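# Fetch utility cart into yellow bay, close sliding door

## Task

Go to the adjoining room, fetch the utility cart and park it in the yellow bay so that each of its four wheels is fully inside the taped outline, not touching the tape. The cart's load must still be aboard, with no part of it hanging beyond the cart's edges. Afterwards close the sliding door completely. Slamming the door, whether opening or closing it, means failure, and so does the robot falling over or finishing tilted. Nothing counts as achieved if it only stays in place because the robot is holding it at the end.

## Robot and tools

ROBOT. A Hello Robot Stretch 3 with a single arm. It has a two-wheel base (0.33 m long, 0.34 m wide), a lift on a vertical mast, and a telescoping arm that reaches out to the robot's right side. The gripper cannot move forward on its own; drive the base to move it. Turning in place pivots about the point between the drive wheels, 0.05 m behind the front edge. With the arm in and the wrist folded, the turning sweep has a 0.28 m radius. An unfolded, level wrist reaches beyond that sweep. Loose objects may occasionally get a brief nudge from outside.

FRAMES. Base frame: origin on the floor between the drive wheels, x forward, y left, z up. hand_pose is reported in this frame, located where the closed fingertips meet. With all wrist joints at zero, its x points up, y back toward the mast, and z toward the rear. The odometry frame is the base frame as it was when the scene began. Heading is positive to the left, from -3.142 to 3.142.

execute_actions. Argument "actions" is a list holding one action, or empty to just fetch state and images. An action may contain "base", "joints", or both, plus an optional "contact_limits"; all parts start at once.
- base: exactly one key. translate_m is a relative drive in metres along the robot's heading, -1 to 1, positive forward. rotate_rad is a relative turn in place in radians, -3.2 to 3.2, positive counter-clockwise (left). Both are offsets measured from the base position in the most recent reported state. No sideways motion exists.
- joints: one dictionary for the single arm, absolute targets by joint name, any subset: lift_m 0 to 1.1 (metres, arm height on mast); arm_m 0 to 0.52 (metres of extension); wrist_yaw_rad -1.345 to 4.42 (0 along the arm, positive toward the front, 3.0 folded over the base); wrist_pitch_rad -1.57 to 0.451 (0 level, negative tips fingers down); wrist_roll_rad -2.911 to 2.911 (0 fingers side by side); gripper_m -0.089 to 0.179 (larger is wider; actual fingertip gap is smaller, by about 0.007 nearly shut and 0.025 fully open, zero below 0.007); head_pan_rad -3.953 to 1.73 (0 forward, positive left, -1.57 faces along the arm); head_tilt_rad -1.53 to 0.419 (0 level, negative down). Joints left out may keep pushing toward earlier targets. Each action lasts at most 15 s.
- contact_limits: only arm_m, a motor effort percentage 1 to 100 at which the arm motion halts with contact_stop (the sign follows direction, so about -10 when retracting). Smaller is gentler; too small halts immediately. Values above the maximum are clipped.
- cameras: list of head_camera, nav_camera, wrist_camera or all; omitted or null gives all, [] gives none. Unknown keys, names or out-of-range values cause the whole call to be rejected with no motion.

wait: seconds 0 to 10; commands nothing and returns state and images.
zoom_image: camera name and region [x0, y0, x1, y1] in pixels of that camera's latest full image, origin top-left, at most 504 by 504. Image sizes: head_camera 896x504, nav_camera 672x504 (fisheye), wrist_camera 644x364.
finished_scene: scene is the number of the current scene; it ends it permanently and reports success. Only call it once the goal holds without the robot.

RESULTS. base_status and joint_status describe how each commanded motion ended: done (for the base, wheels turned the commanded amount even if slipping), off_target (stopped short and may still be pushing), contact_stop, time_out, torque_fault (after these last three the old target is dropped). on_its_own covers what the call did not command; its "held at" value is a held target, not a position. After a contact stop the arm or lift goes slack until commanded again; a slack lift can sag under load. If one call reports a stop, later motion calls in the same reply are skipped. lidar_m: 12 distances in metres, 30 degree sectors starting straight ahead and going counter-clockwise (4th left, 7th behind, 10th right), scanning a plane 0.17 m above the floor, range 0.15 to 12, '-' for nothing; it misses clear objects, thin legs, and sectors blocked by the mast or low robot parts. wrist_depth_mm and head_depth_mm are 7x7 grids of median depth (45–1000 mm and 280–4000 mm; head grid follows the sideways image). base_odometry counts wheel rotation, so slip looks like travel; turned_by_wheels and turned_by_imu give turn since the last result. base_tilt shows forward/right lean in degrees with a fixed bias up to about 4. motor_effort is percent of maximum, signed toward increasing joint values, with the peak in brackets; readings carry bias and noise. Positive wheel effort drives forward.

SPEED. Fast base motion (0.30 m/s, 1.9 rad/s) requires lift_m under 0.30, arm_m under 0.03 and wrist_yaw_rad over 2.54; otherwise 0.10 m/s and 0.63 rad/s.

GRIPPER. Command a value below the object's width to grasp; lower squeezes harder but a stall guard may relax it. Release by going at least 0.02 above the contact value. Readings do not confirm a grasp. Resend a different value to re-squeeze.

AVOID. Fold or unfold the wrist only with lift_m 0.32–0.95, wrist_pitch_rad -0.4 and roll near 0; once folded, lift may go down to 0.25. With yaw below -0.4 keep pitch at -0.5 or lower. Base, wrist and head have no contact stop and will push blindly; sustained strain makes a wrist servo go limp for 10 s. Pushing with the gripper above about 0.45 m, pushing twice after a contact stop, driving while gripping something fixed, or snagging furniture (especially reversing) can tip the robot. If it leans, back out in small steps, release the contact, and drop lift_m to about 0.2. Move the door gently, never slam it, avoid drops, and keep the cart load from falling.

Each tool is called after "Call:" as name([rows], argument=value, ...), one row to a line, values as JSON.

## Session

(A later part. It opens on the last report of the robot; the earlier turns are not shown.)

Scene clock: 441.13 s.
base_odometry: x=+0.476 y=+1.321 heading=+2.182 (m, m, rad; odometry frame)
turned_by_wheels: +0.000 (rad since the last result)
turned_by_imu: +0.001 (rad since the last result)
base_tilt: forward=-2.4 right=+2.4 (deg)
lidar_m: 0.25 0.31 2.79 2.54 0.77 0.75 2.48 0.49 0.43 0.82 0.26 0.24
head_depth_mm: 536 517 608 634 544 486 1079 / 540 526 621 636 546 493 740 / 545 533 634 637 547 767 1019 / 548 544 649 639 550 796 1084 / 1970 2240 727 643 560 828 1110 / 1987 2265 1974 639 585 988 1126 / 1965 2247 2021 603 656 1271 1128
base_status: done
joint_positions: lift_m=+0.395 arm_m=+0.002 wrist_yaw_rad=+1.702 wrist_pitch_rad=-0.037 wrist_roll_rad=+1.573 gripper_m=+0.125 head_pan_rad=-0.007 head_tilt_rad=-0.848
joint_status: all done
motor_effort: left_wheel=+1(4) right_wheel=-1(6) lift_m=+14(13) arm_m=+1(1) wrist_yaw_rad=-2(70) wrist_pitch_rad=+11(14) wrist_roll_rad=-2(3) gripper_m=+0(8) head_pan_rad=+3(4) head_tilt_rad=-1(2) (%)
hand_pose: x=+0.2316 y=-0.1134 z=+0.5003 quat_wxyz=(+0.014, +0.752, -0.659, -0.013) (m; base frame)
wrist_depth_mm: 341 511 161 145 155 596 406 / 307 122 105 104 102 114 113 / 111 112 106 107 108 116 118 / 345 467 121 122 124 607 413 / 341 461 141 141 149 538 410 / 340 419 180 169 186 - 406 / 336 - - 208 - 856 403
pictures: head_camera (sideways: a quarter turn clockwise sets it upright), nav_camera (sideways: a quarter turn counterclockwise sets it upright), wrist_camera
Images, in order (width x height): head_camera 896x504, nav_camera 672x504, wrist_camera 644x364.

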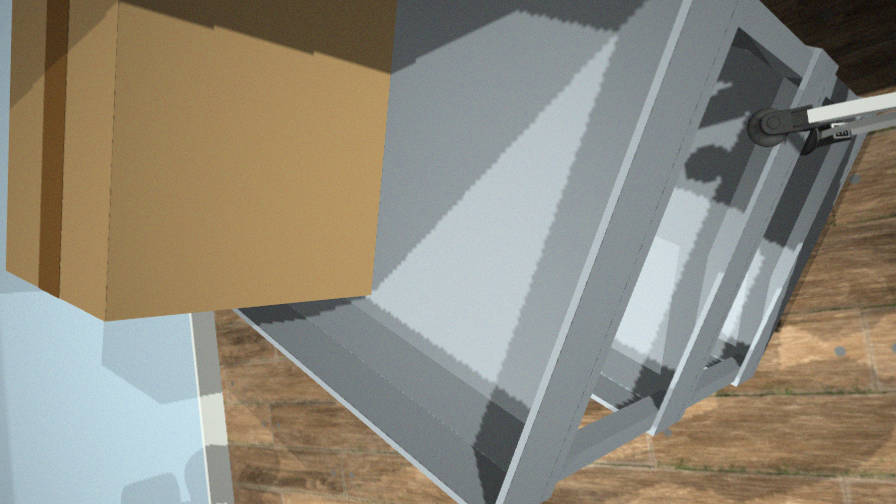

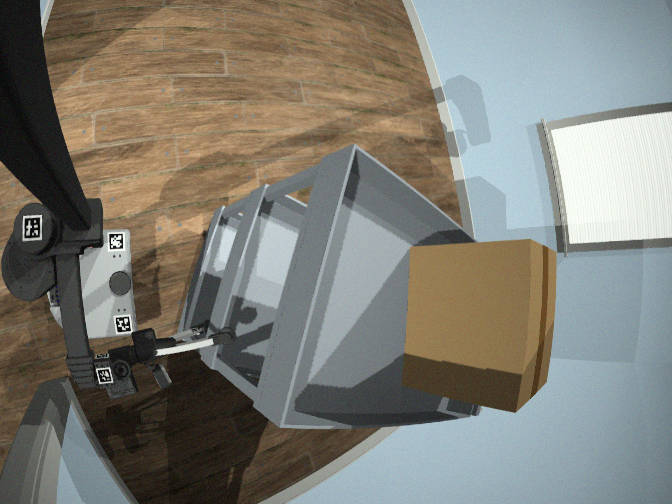

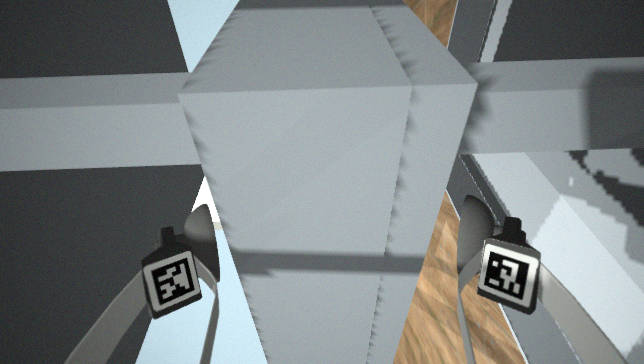

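Call:
execute_actions([
  {"joints":{"gripper_m":0.0}},
], cameras=[])

Call:
execute_actions([
  {"base":{"translate_m":0.15}},
], cameras=["head_camera","nav_camera"])

Scene clock: 452.00 s.
base_odometry: x=+0.476 y=+1.321 heading=+2.183 (m, m, rad; odometry frame)
turned_by_wheels: +0.000 (rad since the last result)
turned_by_imu: +0.001 (rad since the last result)
base_tilt: forward=-2.3 right=+2.4 (deg)
lidar_m: 0.24 0.30 2.80 2.53 0.77 0.75 2.48 0.49 0.44 0.82 0.26 0.24
head_depth_mm: 534 509 600 634 544 487 1073 / 537 519 615 635 546 487 738 / 543 529 626 636 548 756 1004 / 546 539 640 638 549 783 1068 / 2003 2242 728 640 560 828 1104 / 1995 2282 2018 636 575 938 1124 / 1964 2269 2026 603 641 1271 1132
base_status: not commanded
joint_positions: lift_m=+0.395 arm_m=+0.002 wrist_yaw_rad=+1.712 wrist_pitch_rad=-0.027 wrist_roll_rad=+1.579 gripper_m=+0.003 head_pan_rad=-0.007 head_tilt_rad=-0.848
joint_status: all done
on_its_own: wrist_yaw_rad is at rest, and its effort (-16) is outside its rest range (-12 to +12)
motor_effort: left_wheel=+1(2) right_wheel=-12(12) lift_m=+13(13) arm_m=+1(1) wrist_yaw_rad=-16(16) wrist_pitch_rad=+5(10) wrist_roll_rad=-4(4) gripper_m=-50(100) head_pan_rad=+4(3) head_tilt_rad=-1(1) (%)
hand_pose: x=+0.2316 y=-0.1107 z=+0.5029 quat_wxyz=(+0.008, +0.755, -0.655, -0.012) (m; base frame)
wrist_depth_mm: 346 494 146 132 129 616 407 / 315 115 98 97 95 100 104 / 103 104 98 98 99 105 108 / 321 417 112 113 114 617 416 / 335 470 132 132 133 583 419 / 336 439 163 157 162 535 423 / 332 - - 197 - - 407
pictures: none
No camera images: the call's "cameras" was empty. Leave "cameras" out to get every camera's image.

Scene clock: 455.03 s.
base_odometry: x=+0.389 y=+1.444 heading=+2.182 (m, m, rad; odometry frame)
turned_by_wheels: +0.000 (rad since the last result)
turned_by_imu: +0.000 (rad since the last result)
base_tilt: forward=-2.4 right=+2.4 (deg)
lidar_m: 0.23 0.29 2.64 2.56 0.86 0.87 2.63 0.54 0.60 1.19 0.25 0.23
head_depth_mm: 536 507 600 632 544 475 1076 / 540 517 611 635 545 500 739 / 541 523 620 639 548 753 1005 / 546 532 631 639 550 783 1069 / 1790 561 711 641 550 814 1089 / 1875 2150 1986 642 576 845 1129 / 1833 2126 2028 602 590 1271 1127
base_status: done
joint_positions: lift_m=+0.395 arm_m=+0.002 wrist_yaw_rad=+1.742 wrist_pitch_rad=-0.030 wrist_roll_rad=+1.578 gripper_m=+0.019 head_pan_rad=-0.007 head_tilt_rad=-0.848
joint_status: not commanded
on_its_own: wrist_yaw_rad is held at +1.747, not at your +1.700, by its stall guard, which is not easing now; gripper_m is held at +0.017, not at your +0.000, by its stall guard, which is still easing
motor_effort: left_wheel=+1(6) right_wheel=+5(21) lift_m=+13(13) arm_m=+0(0) wrist_yaw_rad=+6(39) wrist_pitch_rad=+7(7) wrist_roll_rad=-3(3) gripper_m=-39(48) head_pan_rad=+4(4) head_tilt_rad=-1(1) (%)
hand_pose: x=+0.2303 y=-0.1032 z=+0.5020 quat_wxyz=(+0.010, +0.765, -0.644, -0.012) (m; base frame)
wrist_depth_mm: 348 503 145 131 129 585 407 / 314 114 97 96 94 101 104 / 103 104 98 98 100 105 109 / 323 453 112 113 114 617 413 / 340 478 131 132 133 586 420 / 335 448 162 158 162 544 422 / 332 - - 197 - 949 409
pictures: head_camera (sideways: a quarter turn clockwise sets it upright), nav_camera (sideways: a quarter turn counterclockwise sets it upright)
Images, in order (width x height): head_camera 896x504, nav_camera 672x504.

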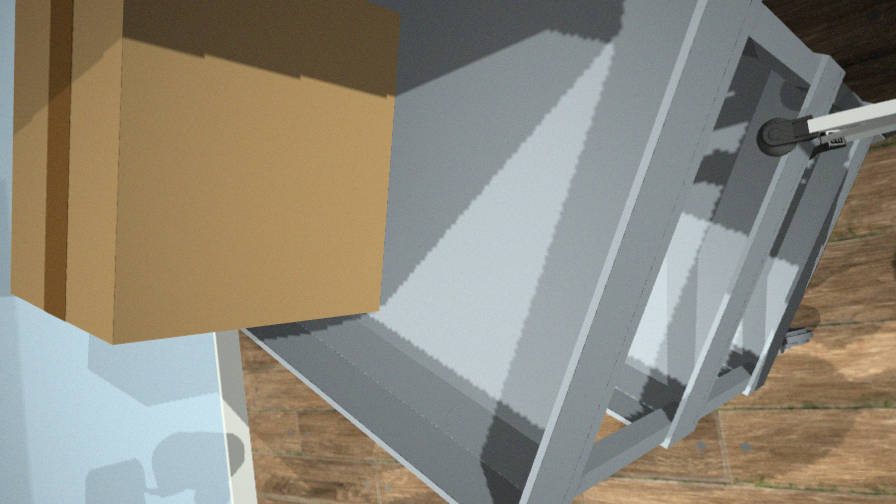

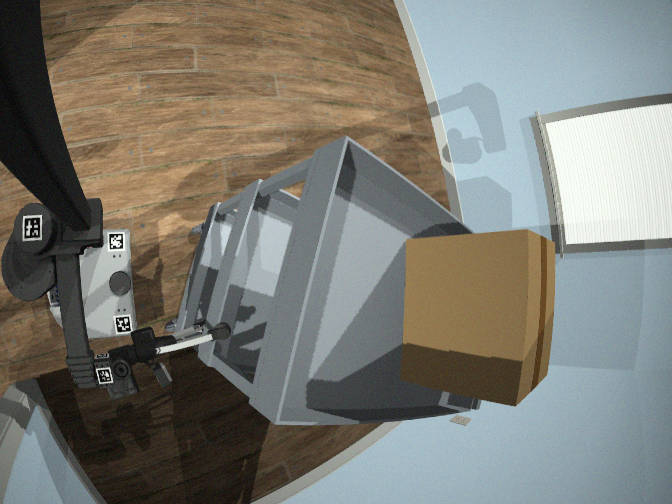

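Call:
execute_actions([
  {"base":{"rotate_rad":0.12},"joints":{"wrist_yaw_rad":1.95}},
], cameras=["head_camera","nav_camera"])

Scene clock: 466.80 s.
base_odometry: x=+0.389 y=+1.444 heading=+2.302 (m, m, rad; odometry frame)
turned_by_wheels: +0.120 (rad since the last result)
turned_by_imu: +0.121 (rad since the last result)
base_tilt: forward=-2.3 right=+2.4 (deg)
lidar_m: 0.22 0.32 2.70 2.30 0.86 0.87 2.63 0.54 0.66 1.21 1.24 0.21
head_depth_mm: 536 496 579 631 544 477 1097 / 539 516 606 636 545 478 730 / 543 536 635 637 547 506 962 / 570 563 678 640 549 784 1074 / 1897 2212 728 642 560 845 1120 / 1890 2193 2031 643 730 1219 1121 / 1866 2182 2041 605 1388 1268 1134
base_status: done
joint_positions: lift_m=+0.395 arm_m=+0.002 wrist_yaw_rad=+1.914 wrist_pitch_rad=-0.026 wrist_roll_rad=+1.580 gripper_m=+0.054 head_pan_rad=-0.007 head_tilt_rad=-0.848
joint_status: wrist_yaw_rad off_target (ended at +1.914, target +1.950)
on_its_own: gripper_m is held at +0.053, not at your +0.000, by its stall guard, which is not easing now; wrist_yaw_rad is at rest, and its effort (+47) is outside its rest range (-12 to +12)
motor_effort: left_wheel=-6(12) right_wheel=+2(17) lift_m=+14(13) arm_m=-4(4) wrist_yaw_rad=+47(100) wrist_pitch_rad=+4(7) wrist_roll_rad=-4(5) gripper_m=-22(26) head_pan_rad=+4(5) head_tilt_rad=-1(1) (%)
hand_pose: x=+0.2193 y=-0.0612 z=+0.5030 quat_wxyz=(+0.009, +0.817, -0.576, -0.011) (m; base frame)
wrist_depth_mm: 349 493 95 94 93 530 405 / 327 402 86 86 85 88 92 / 88 86 79 79 78 79 86 / 92 93 82 84 86 94 363 / 337 474 121 125 128 528 417 / 336 437 463 243 459 502 444 / - - - - - - 591
pictures: head_camera (sideways: a quarter turn clockwise sets it upright), nav_camera (sideways: a quarter turn counterclockwise sets it upright)
Images, in order (width x height): head_camera 896x504, nav_camera 672x504.

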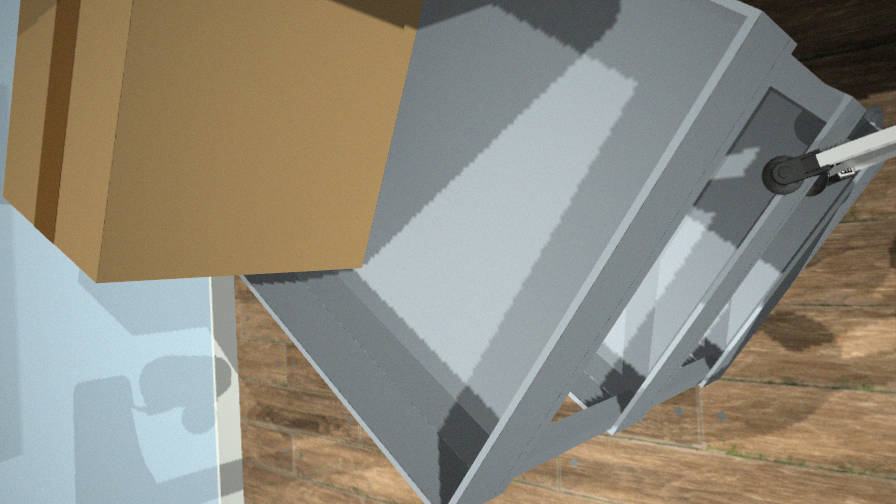

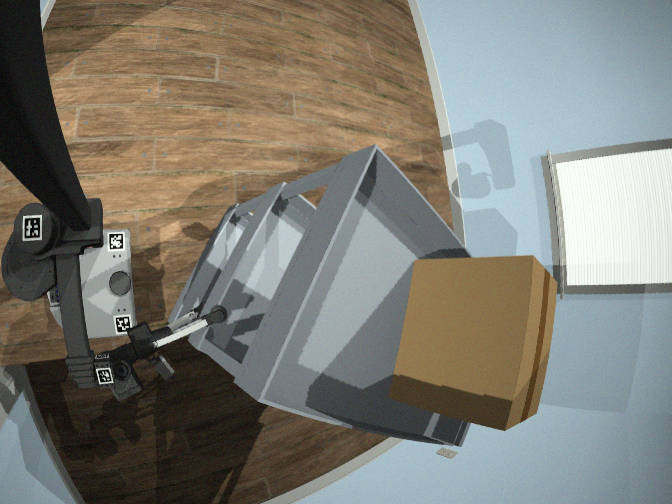

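Call:
execute_actions([
  {"joints":{"gripper_m":0.175,"wrist_yaw_rad":1.92}},
], cameras=["wrist_camera"])

Call:
execute_actions([
  {"base":{"translate_m":-0.2},"joints":{"head_tilt_rad":-1.0}},
])

Scene clock: 488.30 s.
base_odometry: x=+0.389 y=+1.444 heading=+2.302 (m, m, rad; odometry frame)
turned_by_wheels: +0.000 (rad since the last result)
turned_by_imu: +0.001 (rad since the last result)
base_tilt: forward=-2.3 right=+2.4 (deg)
lidar_m: 0.22 0.32 2.69 2.31 0.86 0.87 2.63 0.54 0.66 1.21 1.24 0.21
head_depth_mm: 536 497 579 634 545 476 1100 / 539 516 606 635 546 478 726 / 544 538 635 635 548 507 1005 / 572 569 677 640 548 783 1071 / 1909 2182 727 642 560 844 1122 / 1894 2181 2001 641 776 1223 1124 / 1882 2203 2034 611 1394 1266 1126
base_status: not commanded
joint_positions: lift_m=+0.395 arm_m=+0.002 wrist_yaw_rad=+1.918 wrist_pitch_rad=-0.036 wrist_roll_rad=+1.578 gripper_m=+0.175 head_pan_rad=-0.007 head_tilt_rad=-0.848
joint_status: all done
motor_effort: left_wheel=-3(3) right_wheel=+3(5) lift_m=+13(13) arm_m=-2(1) wrist_yaw_rad=+2(18) wrist_pitch_rad=+10(10) wrist_roll_rad=-3(4) gripper_m=+1(97) head_pan_rad=+5(5) head_tilt_rad=-1(1) (%)
hand_pose: x=+0.2186 y=-0.0601 z=+0.5004 quat_wxyz=(+0.014, +0.818, -0.574, -0.013) (m; base frame)
wrist_depth_mm: 342 477 94 94 93 532 396 / 334 92 86 86 85 89 92 / 86 84 79 79 78 79 87 / 103 97 87 90 92 106 378 / 339 - 144 135 141 953 396 / 321 470 - 271 471 778 - / - - - - - 903 611
pictures: wrist_camera
Images, in order (width x height): wrist_camera 644x364.

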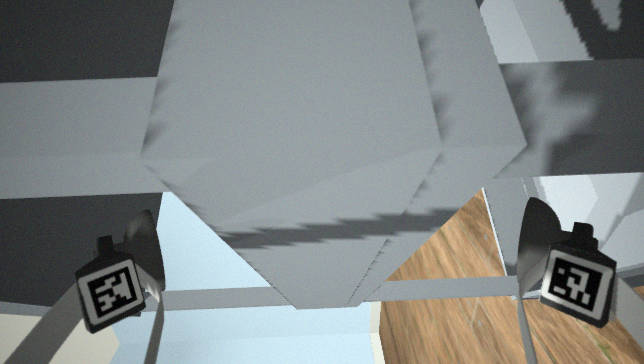

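Scene clock: 491.37 s.
base_odometry: x=+0.523 y=+1.295 heading=+2.302 (m, m, rad; odometry frame)
turned_by_wheels: +0.000 (rad since the last result)
turned_by_imu: +0.001 (rad since the last result)
base_tilt: forward=-2.4 right=+2.4 (deg)
lidar_m: 0.40 0.57 2.69 1.37 0.73 2.55 2.43 0.40 0.39 0.96 1.25 0.38
head_depth_mm: 637 715 656 1406 1328 1204 1080 / 658 733 644 651 1270 1195 1127 / 684 750 647 933 1099 1222 1112 / 722 756 636 953 1243 1210 1117 / 2069 756 675 1007 1303 1212 1115 / 2203 727 868 1465 1347 1217 1099 / 2192 1944 1740 1509 1352 1220 1108
base_status: done
joint_positions: lift_m=+0.395 arm_m=+0.002 wrist_yaw_rad=+1.918 wrist_pitch_rad=-0.037 wrist_roll_rad=+1.578 gripper_m=+0.175 head_pan_rad=-0.007 head_tilt_rad=-0.988
joint_status: all done
motor_effort: left_wheel=-2(5) right_wheel=+2(2) lift_m=+13(13) arm_m=-1(2) wrist_yaw_rad=+3(2) wrist_pitch_rad=+11(10) wrist_roll_rad=-3(3) gripper_m=+0(1) head_pan_rad=+4(4) head_tilt_rad=-7(25) (%)
hand_pose: x=+0.2186 y=-0.0601 z=+0.5003 quat_wxyz=(+0.014, +0.818, -0.574, -0.013) (m; base frame)
wrist_depth_mm: 306 262 260 256 263 263 260 / 316 436 - 283 - 601 403 / 354 500 - 359 - 614 396 / - 513 - 509 - 580 560 / - - - - - 911 564 / - - - - - 969 - / - - - - - 936 625
pictures: head_camera (sideways: a quarter turn clockwise sets it upright), nav_camera (sideways: a quarter turn counterclockwise sets it upright), wrist_camera
Images, in order (width x height): head_camera 896x504, nav_camera 672x504, wrist_camera 644x364.

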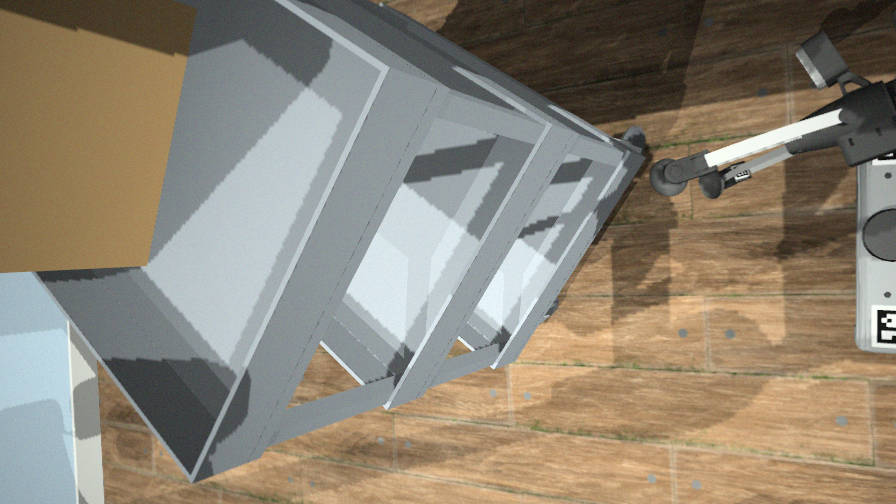

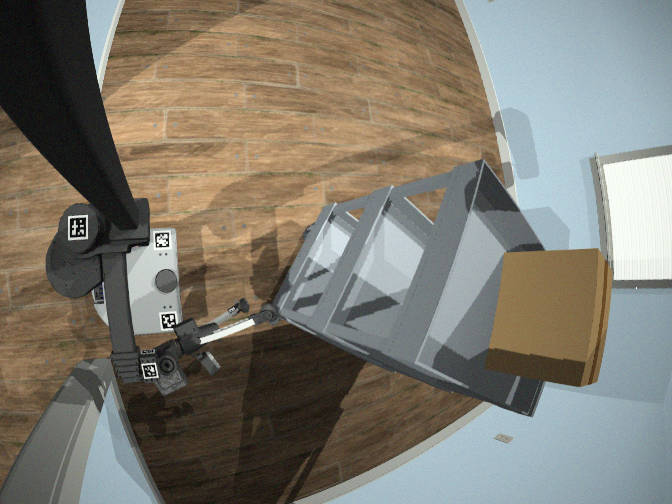

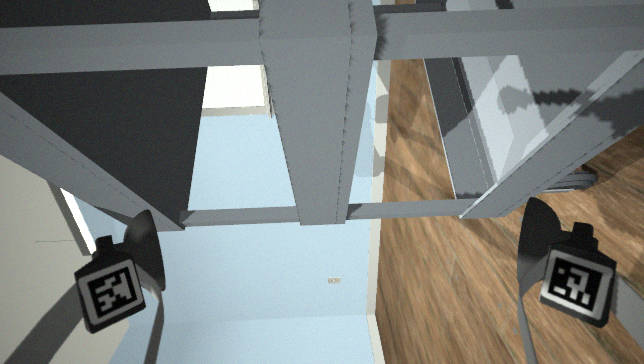

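Call:
execute_actions([
  {"base":{"rotate_rad":1.07},"joints":{"wrist_yaw_rad":1.65}},
], cameras=["nav_camera"])

Call:
execute_actions([
  {"base":{"translate_m":0.39}},
], cameras=[])

Call:
execute_actions([
  {"base":{"rotate_rad":-1.52}},
])

Scene clock: 499.80 s.
base_odometry: x=+0.523 y=+1.295 heading=-2.911 (m, m, rad; odometry frame)
turned_by_wheels: +1.070 (rad since the last result)
turned_by_imu: +1.074 (rad since the last result)
base_tilt: forward=-2.4 right=+2.4 (deg)
lidar_m: 2.67 1.25 0.74 2.54 2.45 0.39 0.39 1.01 1.26 0.39 0.40 0.59
head_depth_mm: 2344 1952 1692 1488 1329 1200 1104 / 2367 1989 1703 1490 1329 1218 - / 2370 1982 1721 1502 1342 1199 1111 / 2388 2002 1727 1499 1340 1207 1116 / 2374 1996 1731 1501 1343 1212 1120 / 2345 2013 1739 1519 1351 1212 1105 / 2299 2041 1718 1512 1357 1216 1113
base_status: done
joint_positions: lift_m=+0.395 arm_m=+0.002 wrist_yaw_rad=+1.652 wrist_pitch_rad=-0.037 wrist_roll_rad=+1.578 gripper_m=+0.175 head_pan_rad=-0.007 head_tilt_rad=-0.988
joint_status: all done
motor_effort: left_wheel=-2(6) right_wheel=+2(4) lift_m=+14(13) arm_m=-2(2) wrist_yaw_rad=-2(4) wrist_pitch_rad=+11(11) wrist_roll_rad=-3(3) gripper_m=+1(1) head_pan_rad=+4(5) head_tilt_rad=-7(7) (%)
hand_pose: x=+0.2330 y=-0.1263 z=+0.5003 quat_wxyz=(+0.012, +0.735, -0.678, -0.015) (m; base frame)
wrist_depth_mm: - - - - - 848 572 / - - - - - 858 570 / - - - - - 869 582 / - - - - - 878 588 / - - - - - 965 567 / - - - - - 970 - / - - - - - 903 602
pictures: nav_camera (sideways: a quarter turn counterclockwise sets it upright)
Images, in order (width x height): nav_camera 672x504.

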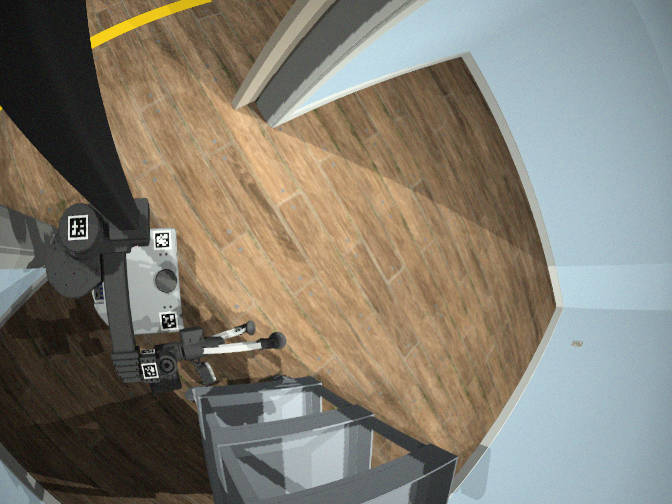

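Scene clock: 504.77 s.
base_odometry: x=+0.143 y=+1.206 heading=-2.911 (m, m, rad; odometry frame)
turned_by_wheels: +0.000 (rad since the last result)
turned_by_imu: +0.000 (rad since the last result)
base_tilt: forward=-2.4 right=+2.4 (deg)
lidar_m: 2.32 2.14 0.72 0.61 2.65 2.27 0.77 1.55 0.42 0.41 0.44 2.20
head_depth_mm: 2339 1957 1695 1492 1332 1196 1106 / 2360 1971 1712 1488 1331 1219 - / 2354 1993 1708 1501 1335 1209 1112 / 2321 2008 1722 1501 1343 1208 1117 / 2246 2009 1715 1511 1355 1210 1121 / 2170 2023 1722 1510 1355 1214 1108 / 2054 2015 1748 1523 1357 1216 1105
base_status: done
joint_positions: lift_m=+0.395 arm_m=+0.002 wrist_yaw_rad=+1.652 wrist_pitch_rad=-0.037 wrist_roll_rad=+1.578 gripper_m=+0.175 head_pan_rad=-0.007 head_tilt_rad=-0.988
joint_status: not commanded
motor_effort: left_wheel=-2(3) right_wheel=+2(5) lift_m=+13(13) arm_m=-1(2) wrist_yaw_rad=-2(2) wrist_pitch_rad=+11(10) wrist_roll_rad=-3(3) gripper_m=+1(1) head_pan_rad=+4(4) head_tilt_rad=-7(7) (%)
hand_pose: x=+0.2330 y=-0.1263 z=+0.5003 quat_wxyz=(+0.012, +0.735, -0.678, -0.015) (m; base frame)
wrist_depth_mm: - - - - - 822 571 / - - - - - 881 572 / - - - - - 848 589 / - - - - - 846 594 / - - - - - 937 549 / - - - - - 976 - / - - - - - 911 610
pictures: none
No camera images: the call's "cameras" was empty. Leave "cameras" out to get every camera's image.

Scene clock: 508.17 s.
base_odometry: x=+0.143 y=+1.206 heading=+1.852 (m, m, rad; odometry frame)
turned_by_wheels: -1.520 (rad since the last result)
turned_by_imu: -1.526 (rad since the last result)
base_tilt: forward=-2.4 right=+2.4 (deg)
lidar_m: 0.41 2.14 2.23 2.29 1.74 0.68 0.61 2.63 0.83 0.77 1.55 0.41
head_depth_mm: 627 715 643 908 990 1199 1104 / 619 716 646 912 1127 1225 - / 613 713 648 928 1167 1205 1113 / 795 737 650 935 1165 1208 1121 / 2158 1961 621 900 1320 1212 1122 / 2071 2000 1739 1526 1348 1220 1102 / 1945 2005 1736 1520 1342 1220 1100
base_status: done
joint_positions: lift_m=+0.395 arm_m=+0.002 wrist_yaw_rad=+1.651 wrist_pitch_rad=-0.037 wrist_roll_rad=+1.578 gripper_m=+0.175 head_pan_rad=-0.007 head_tilt_rad=-0.988
joint_status: not commanded
motor_effort: left_wheel=+2(5) right_wheel=-4(5) lift_m=+14(13) arm_m=-2(1) wrist_yaw_rad=-2(2) wrist_pitch_rad=+11(11) wrist_roll_rad=-3(3) gripper_m=+0(1) head_pan_rad=+3(4) head_tilt_rad=-7(8) (%)
hand_pose: x=+0.2330 y=-0.1264 z=+0.5003 quat_wxyz=(+0.012, +0.735, -0.678, -0.015) (m; base frame)
wrist_depth_mm: 342 503 - 271 - 586 402 / 341 511 - 287 - 604 403 / 343 498 - 307 - 609 405 / 335 491 - 327 - 607 348 / 349 564 - 354 - 627 358 / 372 - - 382 - 512 - / - - - - - 883 602
pictures: head_camera (sideways: a quarter turn clockwise sets it upright), nav_camera (sideways: a quarter turn counterclockwise sets it upright), wrist_camera
Images, in order (width x height): head_camera 896x504, nav_camera 672x504, wrist_camera 644x364.

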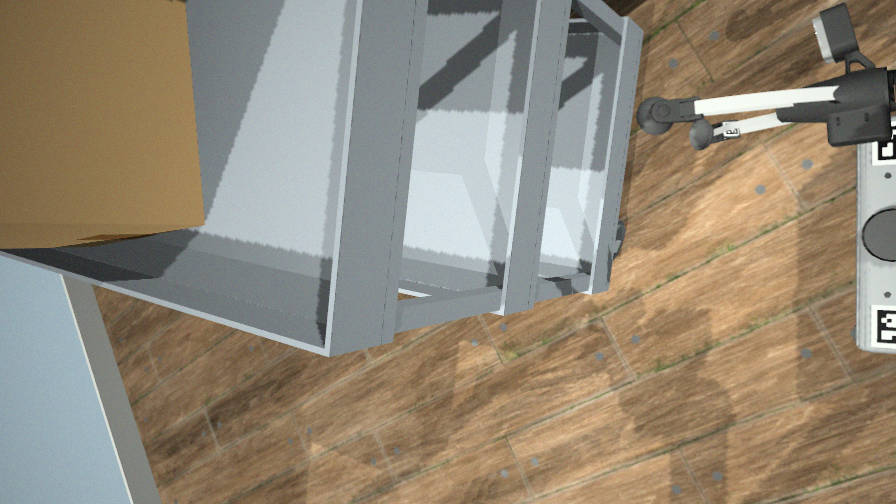

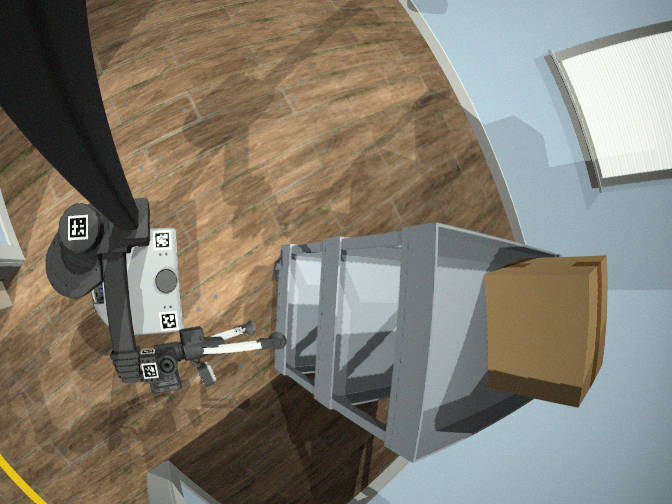

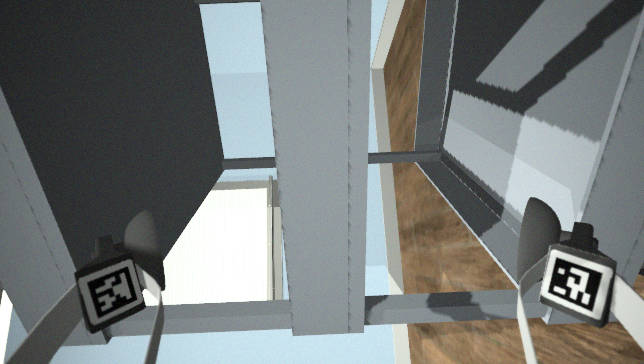

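Call:
execute_actions([
  {"base":{"translate_m":0.21},"joints":{"wrist_yaw_rad":1.76,"lift_m":0.399}},
])

Scene clock: 515.83 s.
base_odometry: x=+0.085 y=+1.408 heading=+1.852 (m, m, rad; odometry frame)
turned_by_wheels: +0.000 (rad since the last result)
turned_by_imu: +0.000 (rad since the last result)
base_tilt: forward=-2.3 right=+2.4 (deg)
lidar_m: 0.20 0.22 2.05 2.39 2.35 0.93 0.82 2.82 0.84 0.99 0.25 0.20
head_depth_mm: 418 501 608 565 503 769 1077 / 415 494 609 567 505 780 1119 / 417 489 607 568 514 791 1110 / 1905 696 637 569 515 977 1114 / 1961 2014 1623 553 518 1178 1120 / 1875 2007 1728 1511 1332 1221 1108 / 1791 1957 1726 1522 1343 1216 1109
base_status: done
joint_positions: lift_m=+0.398 arm_m=+0.002 wrist_yaw_rad=+1.758 wrist_pitch_rad=-0.037 wrist_roll_rad=+1.578 gripper_m=+0.175 head_pan_rad=-0.007 head_tilt_rad=-0.988
joint_status: all done
motor_effort: left_wheel=+2(5) right_wheel=-3(4) lift_m=+30(31) arm_m=-2(3) wrist_yaw_rad=+3(6) wrist_pitch_rad=+11(11) wrist_roll_rad=-3(3) gripper_m=+1(1) head_pan_rad=+5(4) head_tilt_rad=-7(7) (%)
hand_pose: x=+0.2293 y=-0.0995 z=+0.5032 quat_wxyz=(+0.013, +0.770, -0.638, -0.014) (m; base frame)
wrist_depth_mm: 351 436 81 82 82 85 406 / 346 461 87 88 89 491 411 / 341 490 95 95 96 530 420 / 342 487 104 104 105 537 415 / 338 - 115 114 115 936 399 / 318 - 131 127 128 982 - / - - - 142 145 913 610
pictures: head_camera (sideways: a quarter turn clockwise sets it upright), nav_camera (sideways: a quarter turn counterclockwise sets it upright), wrist_camera
Images, in order (width x height): head_camera 896x504, nav_camera 672x504, wrist_camera 644x364.

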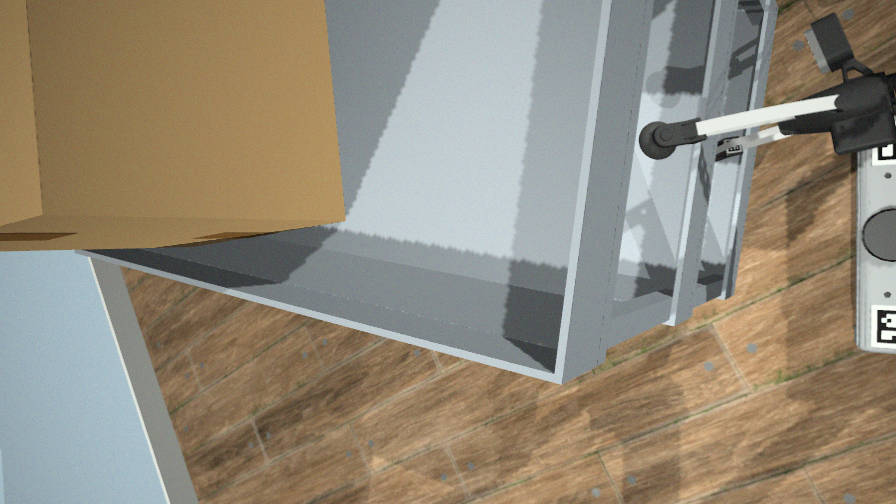

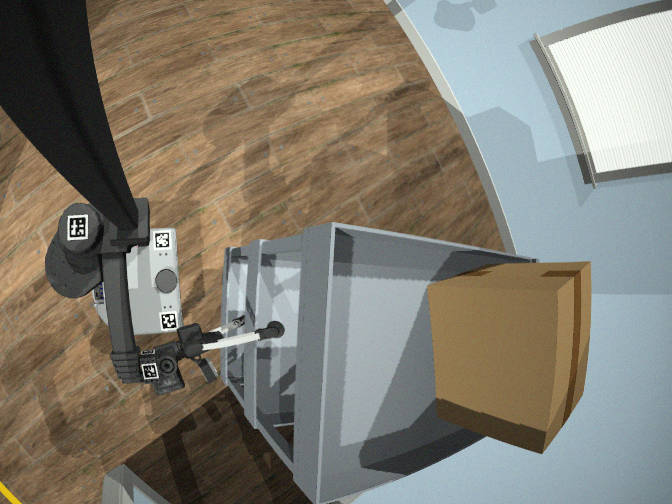

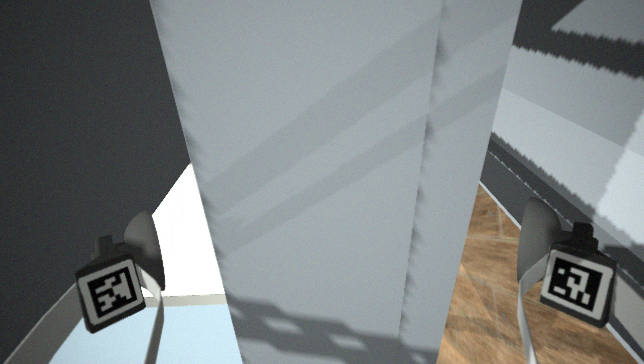

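Call:
execute_actions([
  {"joints":{"gripper_m":0.0}},
], cameras=[])

Call:
execute_actions([
  {"base":{"translate_m":-0.2},"joints":{"head_tilt_rad":-0.85}},
], cameras=["head_camera","nav_camera"])

Scene clock: 520.43 s.
base_odometry: x=+0.085 y=+1.408 heading=+1.852 (m, m, rad; odometry frame)
turned_by_wheels: +0.000 (rad since the last result)
turned_by_imu: +0.000 (rad since the last result)
base_tilt: forward=-2.4 right=+2.4 (deg)
lidar_m: 0.20 0.22 2.04 2.39 2.34 0.93 0.82 2.82 0.83 0.99 0.26 0.21
head_depth_mm: 420 505 609 564 504 775 1090 / 415 499 608 569 504 780 1123 / 417 491 610 569 514 792 1117 / 1912 694 638 571 517 986 1117 / 1965 1994 1637 552 526 1180 1121 / 1858 2012 1736 1511 1325 1214 1107 / 1778 1959 1735 1510 1353 1217 1110
base_status: not commanded
joint_positions: lift_m=+0.399 arm_m=+0.002 wrist_yaw_rad=+1.763 wrist_pitch_rad=-0.040 wrist_roll_rad=+1.578 gripper_m=+0.006 head_pan_rad=-0.007 head_tilt_rad=-0.988
joint_status: gripper_m off_target (ended at +0.006, target +0.000)
motor_effort: left_wheel=+3(3) right_wheel=+4(4) lift_m=+26(29) arm_m=-2(2) wrist_yaw_rad=-3(3) wrist_pitch_rad=+12(12) wrist_roll_rad=-3(3) gripper_m=-99(100) head_pan_rad=+3(4) head_tilt_rad=-7(7) (%)
hand_pose: x=+0.2290 y=-0.0983 z=+0.5029 quat_wxyz=(+0.014, +0.771, -0.636, -0.015) (m; base frame)
wrist_depth_mm: 352 436 83 84 84 87 403 / 350 471 89 90 91 501 410 / 342 494 97 98 98 544 411 / 342 494 106 107 108 537 415 / 337 486 116 118 119 488 406 / 335 - 131 130 132 - 375 / 332 - - 146 148 941 551
pictures: none
No camera images: the call's "cameras" was empty. Leave "cameras" out to get every camera's image.

Scene clock: 523.60 s.
base_odometry: x=+0.141 y=+1.216 heading=+1.852 (m, m, rad; odometry frame)
turned_by_wheels: +0.000 (rad since the last result)
turned_by_imu: +0.001 (rad since the last result)
base_tilt: forward=-2.3 right=+2.4 (deg)
lidar_m: 0.22 0.24 2.23 2.29 1.77 0.69 0.62 2.64 0.82 0.78 0.27 0.22
head_depth_mm: 530 470 563 630 543 493 737 / 534 465 556 626 545 495 823 / 538 460 548 620 545 505 984 / 2074 819 703 637 548 508 1005 / 2044 2281 1996 639 538 583 1110 / 1930 2199 2013 1678 1442 1240 1122 / 1841 2092 2031 1667 1442 1271 1126
base_status: done
joint_positions: lift_m=+0.399 arm_m=+0.002 wrist_yaw_rad=+1.777 wrist_pitch_rad=-0.042 wrist_roll_rad=+1.560 gripper_m=+0.020 head_pan_rad=-0.006 head_tilt_rad=-0.851
joint_status: all done
on_its_own: gripper_m is held at +0.018, not at your +0.000, by its stall guard, which is still easing; wrist_yaw_rad is at rest, and its effort (-21) is outside its rest range (-12 to +12)
motor_effort: left_wheel=+2(15) right_wheel=-8(26) lift_m=+26(26) arm_m=+0(2) wrist_yaw_rad=-21(46) wrist_pitch_rad=+14(14) wrist_roll_rad=+3(3) gripper_m=-45(93) head_pan_rad=+4(5) head_tilt_rad=+1(17) (%)
hand_pose: x=+0.2282 y=-0.0945 z=+0.5023 quat_wxyz=(+0.020, +0.776, -0.630, -0.009) (m; base frame)
wrist_depth_mm: 347 502 93 94 94 500 403 / 350 505 101 101 102 533 406 / 342 497 110 110 111 575 408 / 342 498 122 121 122 559 409 / 340 - 136 134 135 482 417 / 339 - 153 149 152 819 366 / - - - 170 179 877 334
pictures: head_camera (sideways: a quarter turn clockwise sets it upright), nav_camera (sideways: a quarter turn counterclockwise sets it upright)
Images, in order (width x height): head_camera 896x504, nav_camera 672x504.

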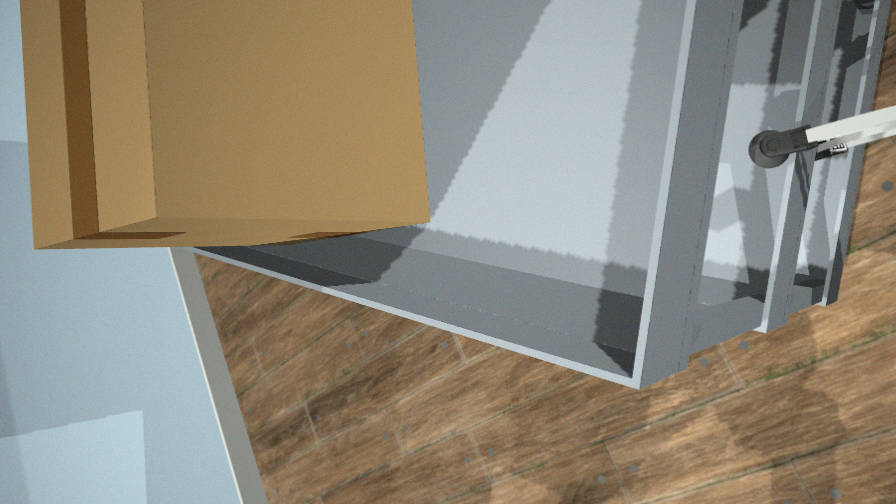

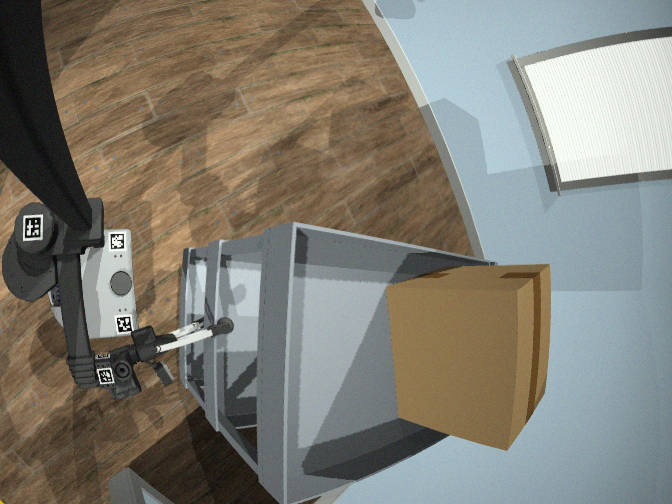

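Call:
execute_actions([
  {"base":{"rotate_rad":0.6},"joints":{"arm_m":0.10}},
], cameras=["head_camera","nav_camera"])

Scene clock: 536.30 s.
base_odometry: x=+0.141 y=+1.216 heading=+2.452 (m, m, rad; odometry frame)
turned_by_wheels: +0.600 (rad since the last result)
turned_by_imu: +0.594 (rad since the last result)
base_tilt: forward=-2.4 right=+2.4 (deg)
lidar_m: 0.34 2.27 2.27 1.45 0.63 0.62 2.64 0.77 0.77 0.33 0.29 0.29
head_depth_mm: 1850 2140 1975 612 543 778 735 / 1890 2181 1985 1659 531 805 1015 / 1870 2203 1964 1670 1400 1050 1102 / 1909 2228 1992 1672 1434 1264 1113 / 1931 2236 2015 1682 1444 1266 1126 / 1935 2291 2008 1686 1455 1261 1124 / 1969 2259 2038 1678 1442 1267 1129
base_status: done
joint_positions: lift_m=+0.399 arm_m=+0.100 wrist_yaw_rad=+1.753 wrist_pitch_rad=-0.041 wrist_roll_rad=+1.569 gripper_m=+0.063 head_pan_rad=-0.006 head_tilt_rad=-0.851
joint_status: all done
on_its_own: gripper_m is held at +0.062, not at your +0.000, by its stall guard, which is not easing now
motor_effort: left_wheel=-3(5) right_wheel=+7(21) lift_m=+26(26) arm_m=+6(8) wrist_yaw_rad=+9(21) wrist_pitch_rad=+13(15) wrist_roll_rad=+0(10) gripper_m=-23(25) head_pan_rad=+4(3) head_tilt_rad=+1(1) (%)
hand_pose: x=+0.2294 y=-0.1982 z=+0.5025 quat_wxyz=(+0.017, +0.768, -0.640, -0.012) (m; base frame)
wrist_depth_mm: - - - - - - - / - - - - - - - / - - - - - - - / 330 54 52 53 54 56 58 / 341 - 82 86 90 100 341 / 302 301 296 232 - - 529 / - - - - - 866 578
pictures: head_camera (sideways: a quarter turn clockwise sets it upright), nav_camera (sideways: a quarter turn counterclockwise sets it upright)
Images, in order (width x height): head_camera 896x504, nav_camera 672x504.

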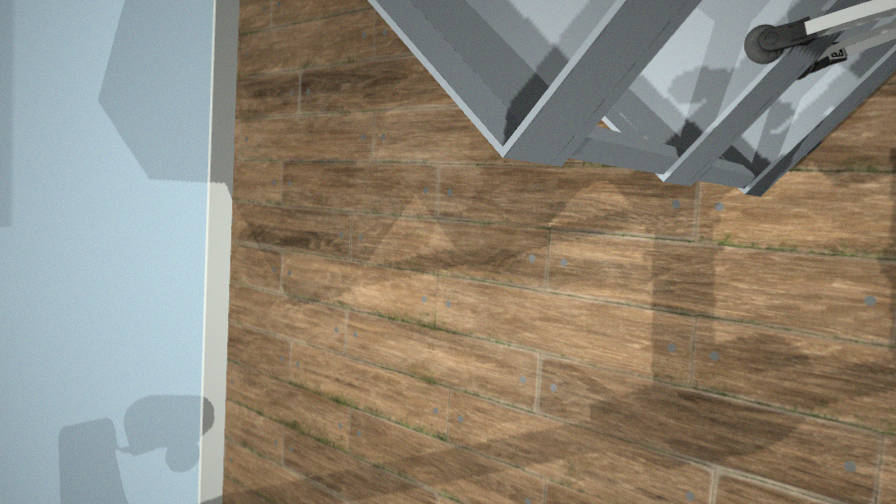

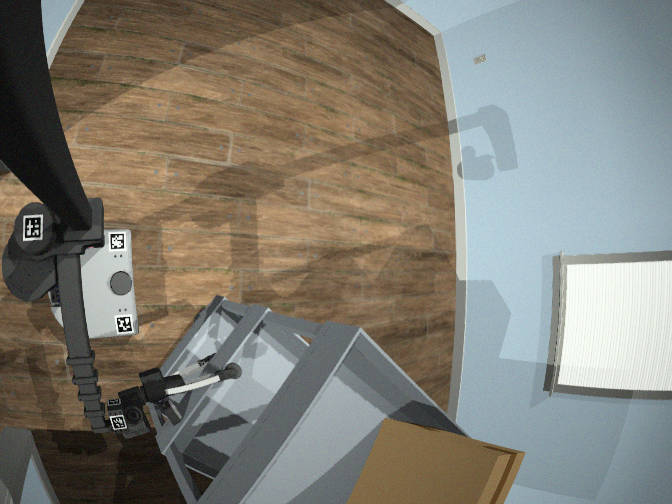

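Call:
execute_actions([
  {"base":{"translate_m":-0.2},"joints":{"head_pan_rad":-0.45}},
], cameras=["head_camera","nav_camera"])

Scene clock: 540.80 s.
base_odometry: x=+0.295 y=+1.089 heading=+2.452 (m, m, rad; odometry frame)
turned_by_wheels: +0.000 (rad since the last result)
turned_by_imu: +0.002 (rad since the last result)
base_tilt: forward=-2.4 right=+2.4 (deg)
lidar_m: 0.29 2.49 2.28 0.87 0.53 0.53 2.44 1.99 0.65 0.37 0.28 0.28
head_depth_mm: 531 538 646 631 544 778 1021 / 534 532 636 632 545 790 1083 / 537 525 627 634 545 810 1071 / 702 795 724 636 559 811 1082 / 2121 2362 2005 610 540 839 1121 / 2044 2307 2000 1684 1415 1271 1122 / 1980 2249 2038 1684 1440 1267 1126
base_status: done
joint_positions: lift_m=+0.399 arm_m=+0.100 wrist_yaw_rad=+1.781 wrist_pitch_rad=-0.037 wrist_roll_rad=+1.573 gripper_m=+0.063 head_pan_rad=-0.443 head_tilt_rad=-0.851
joint_status: all done
on_its_own: gripper_m is held at +0.062, not at your +0.000, by its stall guard, which is not easing now; wrist_yaw_rad is at rest, and its effort (-27) is outside its rest range (-12 to +12)
motor_effort: left_wheel=+2(7) right_wheel=-8(14) lift_m=+26(26) arm_m=+1(6) wrist_yaw_rad=-27(84) wrist_pitch_rad=+11(13) wrist_roll_rad=-2(3) gripper_m=-24(23) head_pan_rad=-3(37) head_tilt_rad=+1(1) (%)
hand_pose: x=+0.2282 y=-0.1918 z=+0.5035 quat_wxyz=(+0.014, +0.777, -0.629, -0.012) (m; base frame)
wrist_depth_mm: 314 48 49 49 50 50 51 / 346 56 56 57 58 59 63 / 344 69 67 68 69 70 395 / 343 - 83 84 86 96 378 / 339 - 108 111 113 783 356 / 336 - 173 162 167 - 296 / 288 - - 297 - 856 550
pictures: head_camera (sideways: a quarter turn clockwise sets it upright), nav_camera (sideways: a quarter turn counterclockwise sets it upright)
Images, in order (width x height): head_camera 896x504, nav_camera 672x504.

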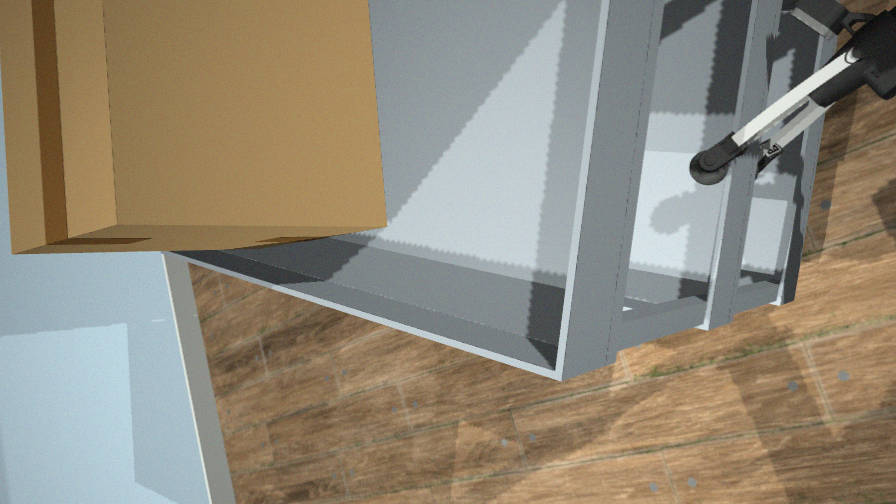

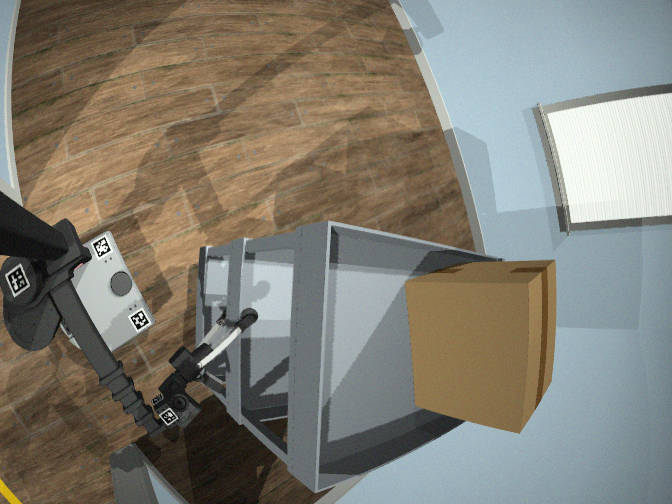

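Call:
execute_actions([
  {"base":{"translate_m":-0.15},"joints":{"wrist_yaw_rad":1.3}},
], cameras=["head_camera","nav_camera"])

Scene clock: 547.60 s.
base_odometry: x=+0.411 y=+0.993 heading=+2.452 (m, m, rad; odometry frame)
turned_by_wheels: +0.000 (rad since the last result)
turned_by_imu: +0.001 (rad since the last result)
base_tilt: forward=-2.4 right=+2.4 (deg)
lidar_m: 2.47 2.65 2.30 0.44 0.42 2.33 2.29 1.97 0.58 0.54 0.32 0.28
head_depth_mm: 539 597 710 631 551 831 1130 / 534 563 683 631 567 822 1094 / 539 556 661 636 557 811 1095 / 607 693 739 684 969 1217 1116 / 2248 2411 2014 1677 1432 1261 1127 / 2190 2396 2017 1675 1443 1256 1127 / 2110 2374 2029 1683 1452 1276 1125
base_status: done
joint_positions: lift_m=+0.399 arm_m=+0.100 wrist_yaw_rad=+1.247 wrist_pitch_rad=-0.048 wrist_roll_rad=+1.567 gripper_m=+0.063 head_pan_rad=-0.443 head_tilt_rad=-0.851
joint_status: wrist_yaw_rad off_target (ended at +1.247, target +1.300)
on_its_own: wrist_yaw_rad is held at +1.244, not at your +1.300, by its stall guard, which is not easing now; gripper_m is held at +0.062, not at your +0.000, by its stall guard, which is not easing now
motor_effort: left_wheel=+0(7) right_wheel=-5(26) lift_m=+26(26) arm_m=-4(8) wrist_yaw_rad=-3(100) wrist_pitch_rad=+17(18) wrist_roll_rad=+1(6) gripper_m=-21(24) head_pan_rad=-4(4) head_tilt_rad=+1(1) (%)
hand_pose: x=+0.2202 y=-0.3264 z=+0.5008 quat_wxyz=(+0.016, +0.584, -0.812, -0.018) (m; base frame)
wrist_depth_mm: 344 506 128 128 130 554 399 / 340 510 131 132 133 591 405 / 340 508 134 135 136 606 410 / 350 497 138 137 139 615 412 / 346 497 141 141 142 562 410 / 340 461 144 145 146 - 410 / 339 - - 149 150 880 373
pictures: head_camera (sideways: a quarter turn clockwise sets it upright), nav_camera (sideways: a quarter turn counterclockwise sets it upright)
Images, in order (width x height): head_camera 896x504, nav_camera 672x504.

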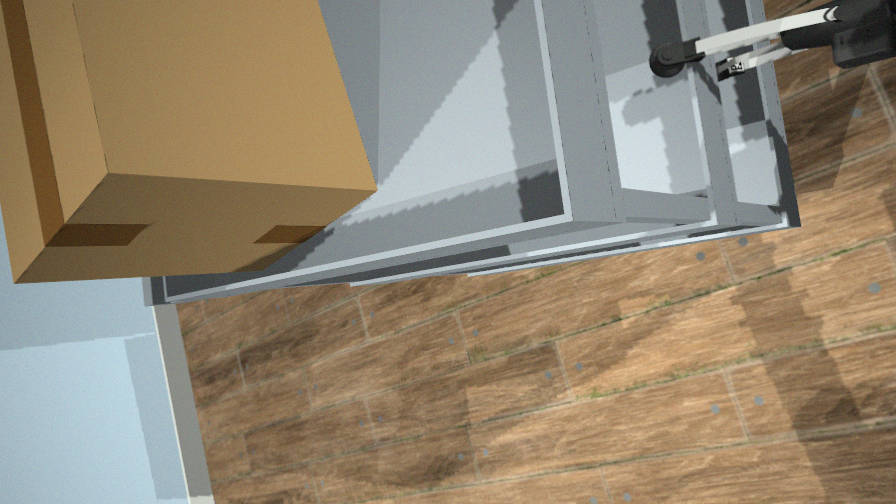

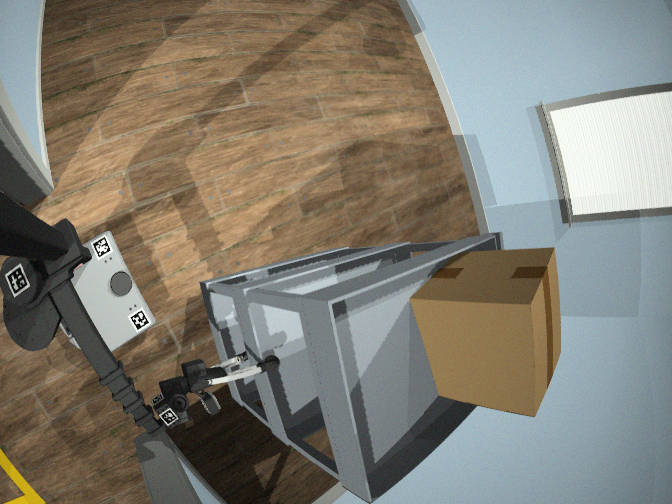

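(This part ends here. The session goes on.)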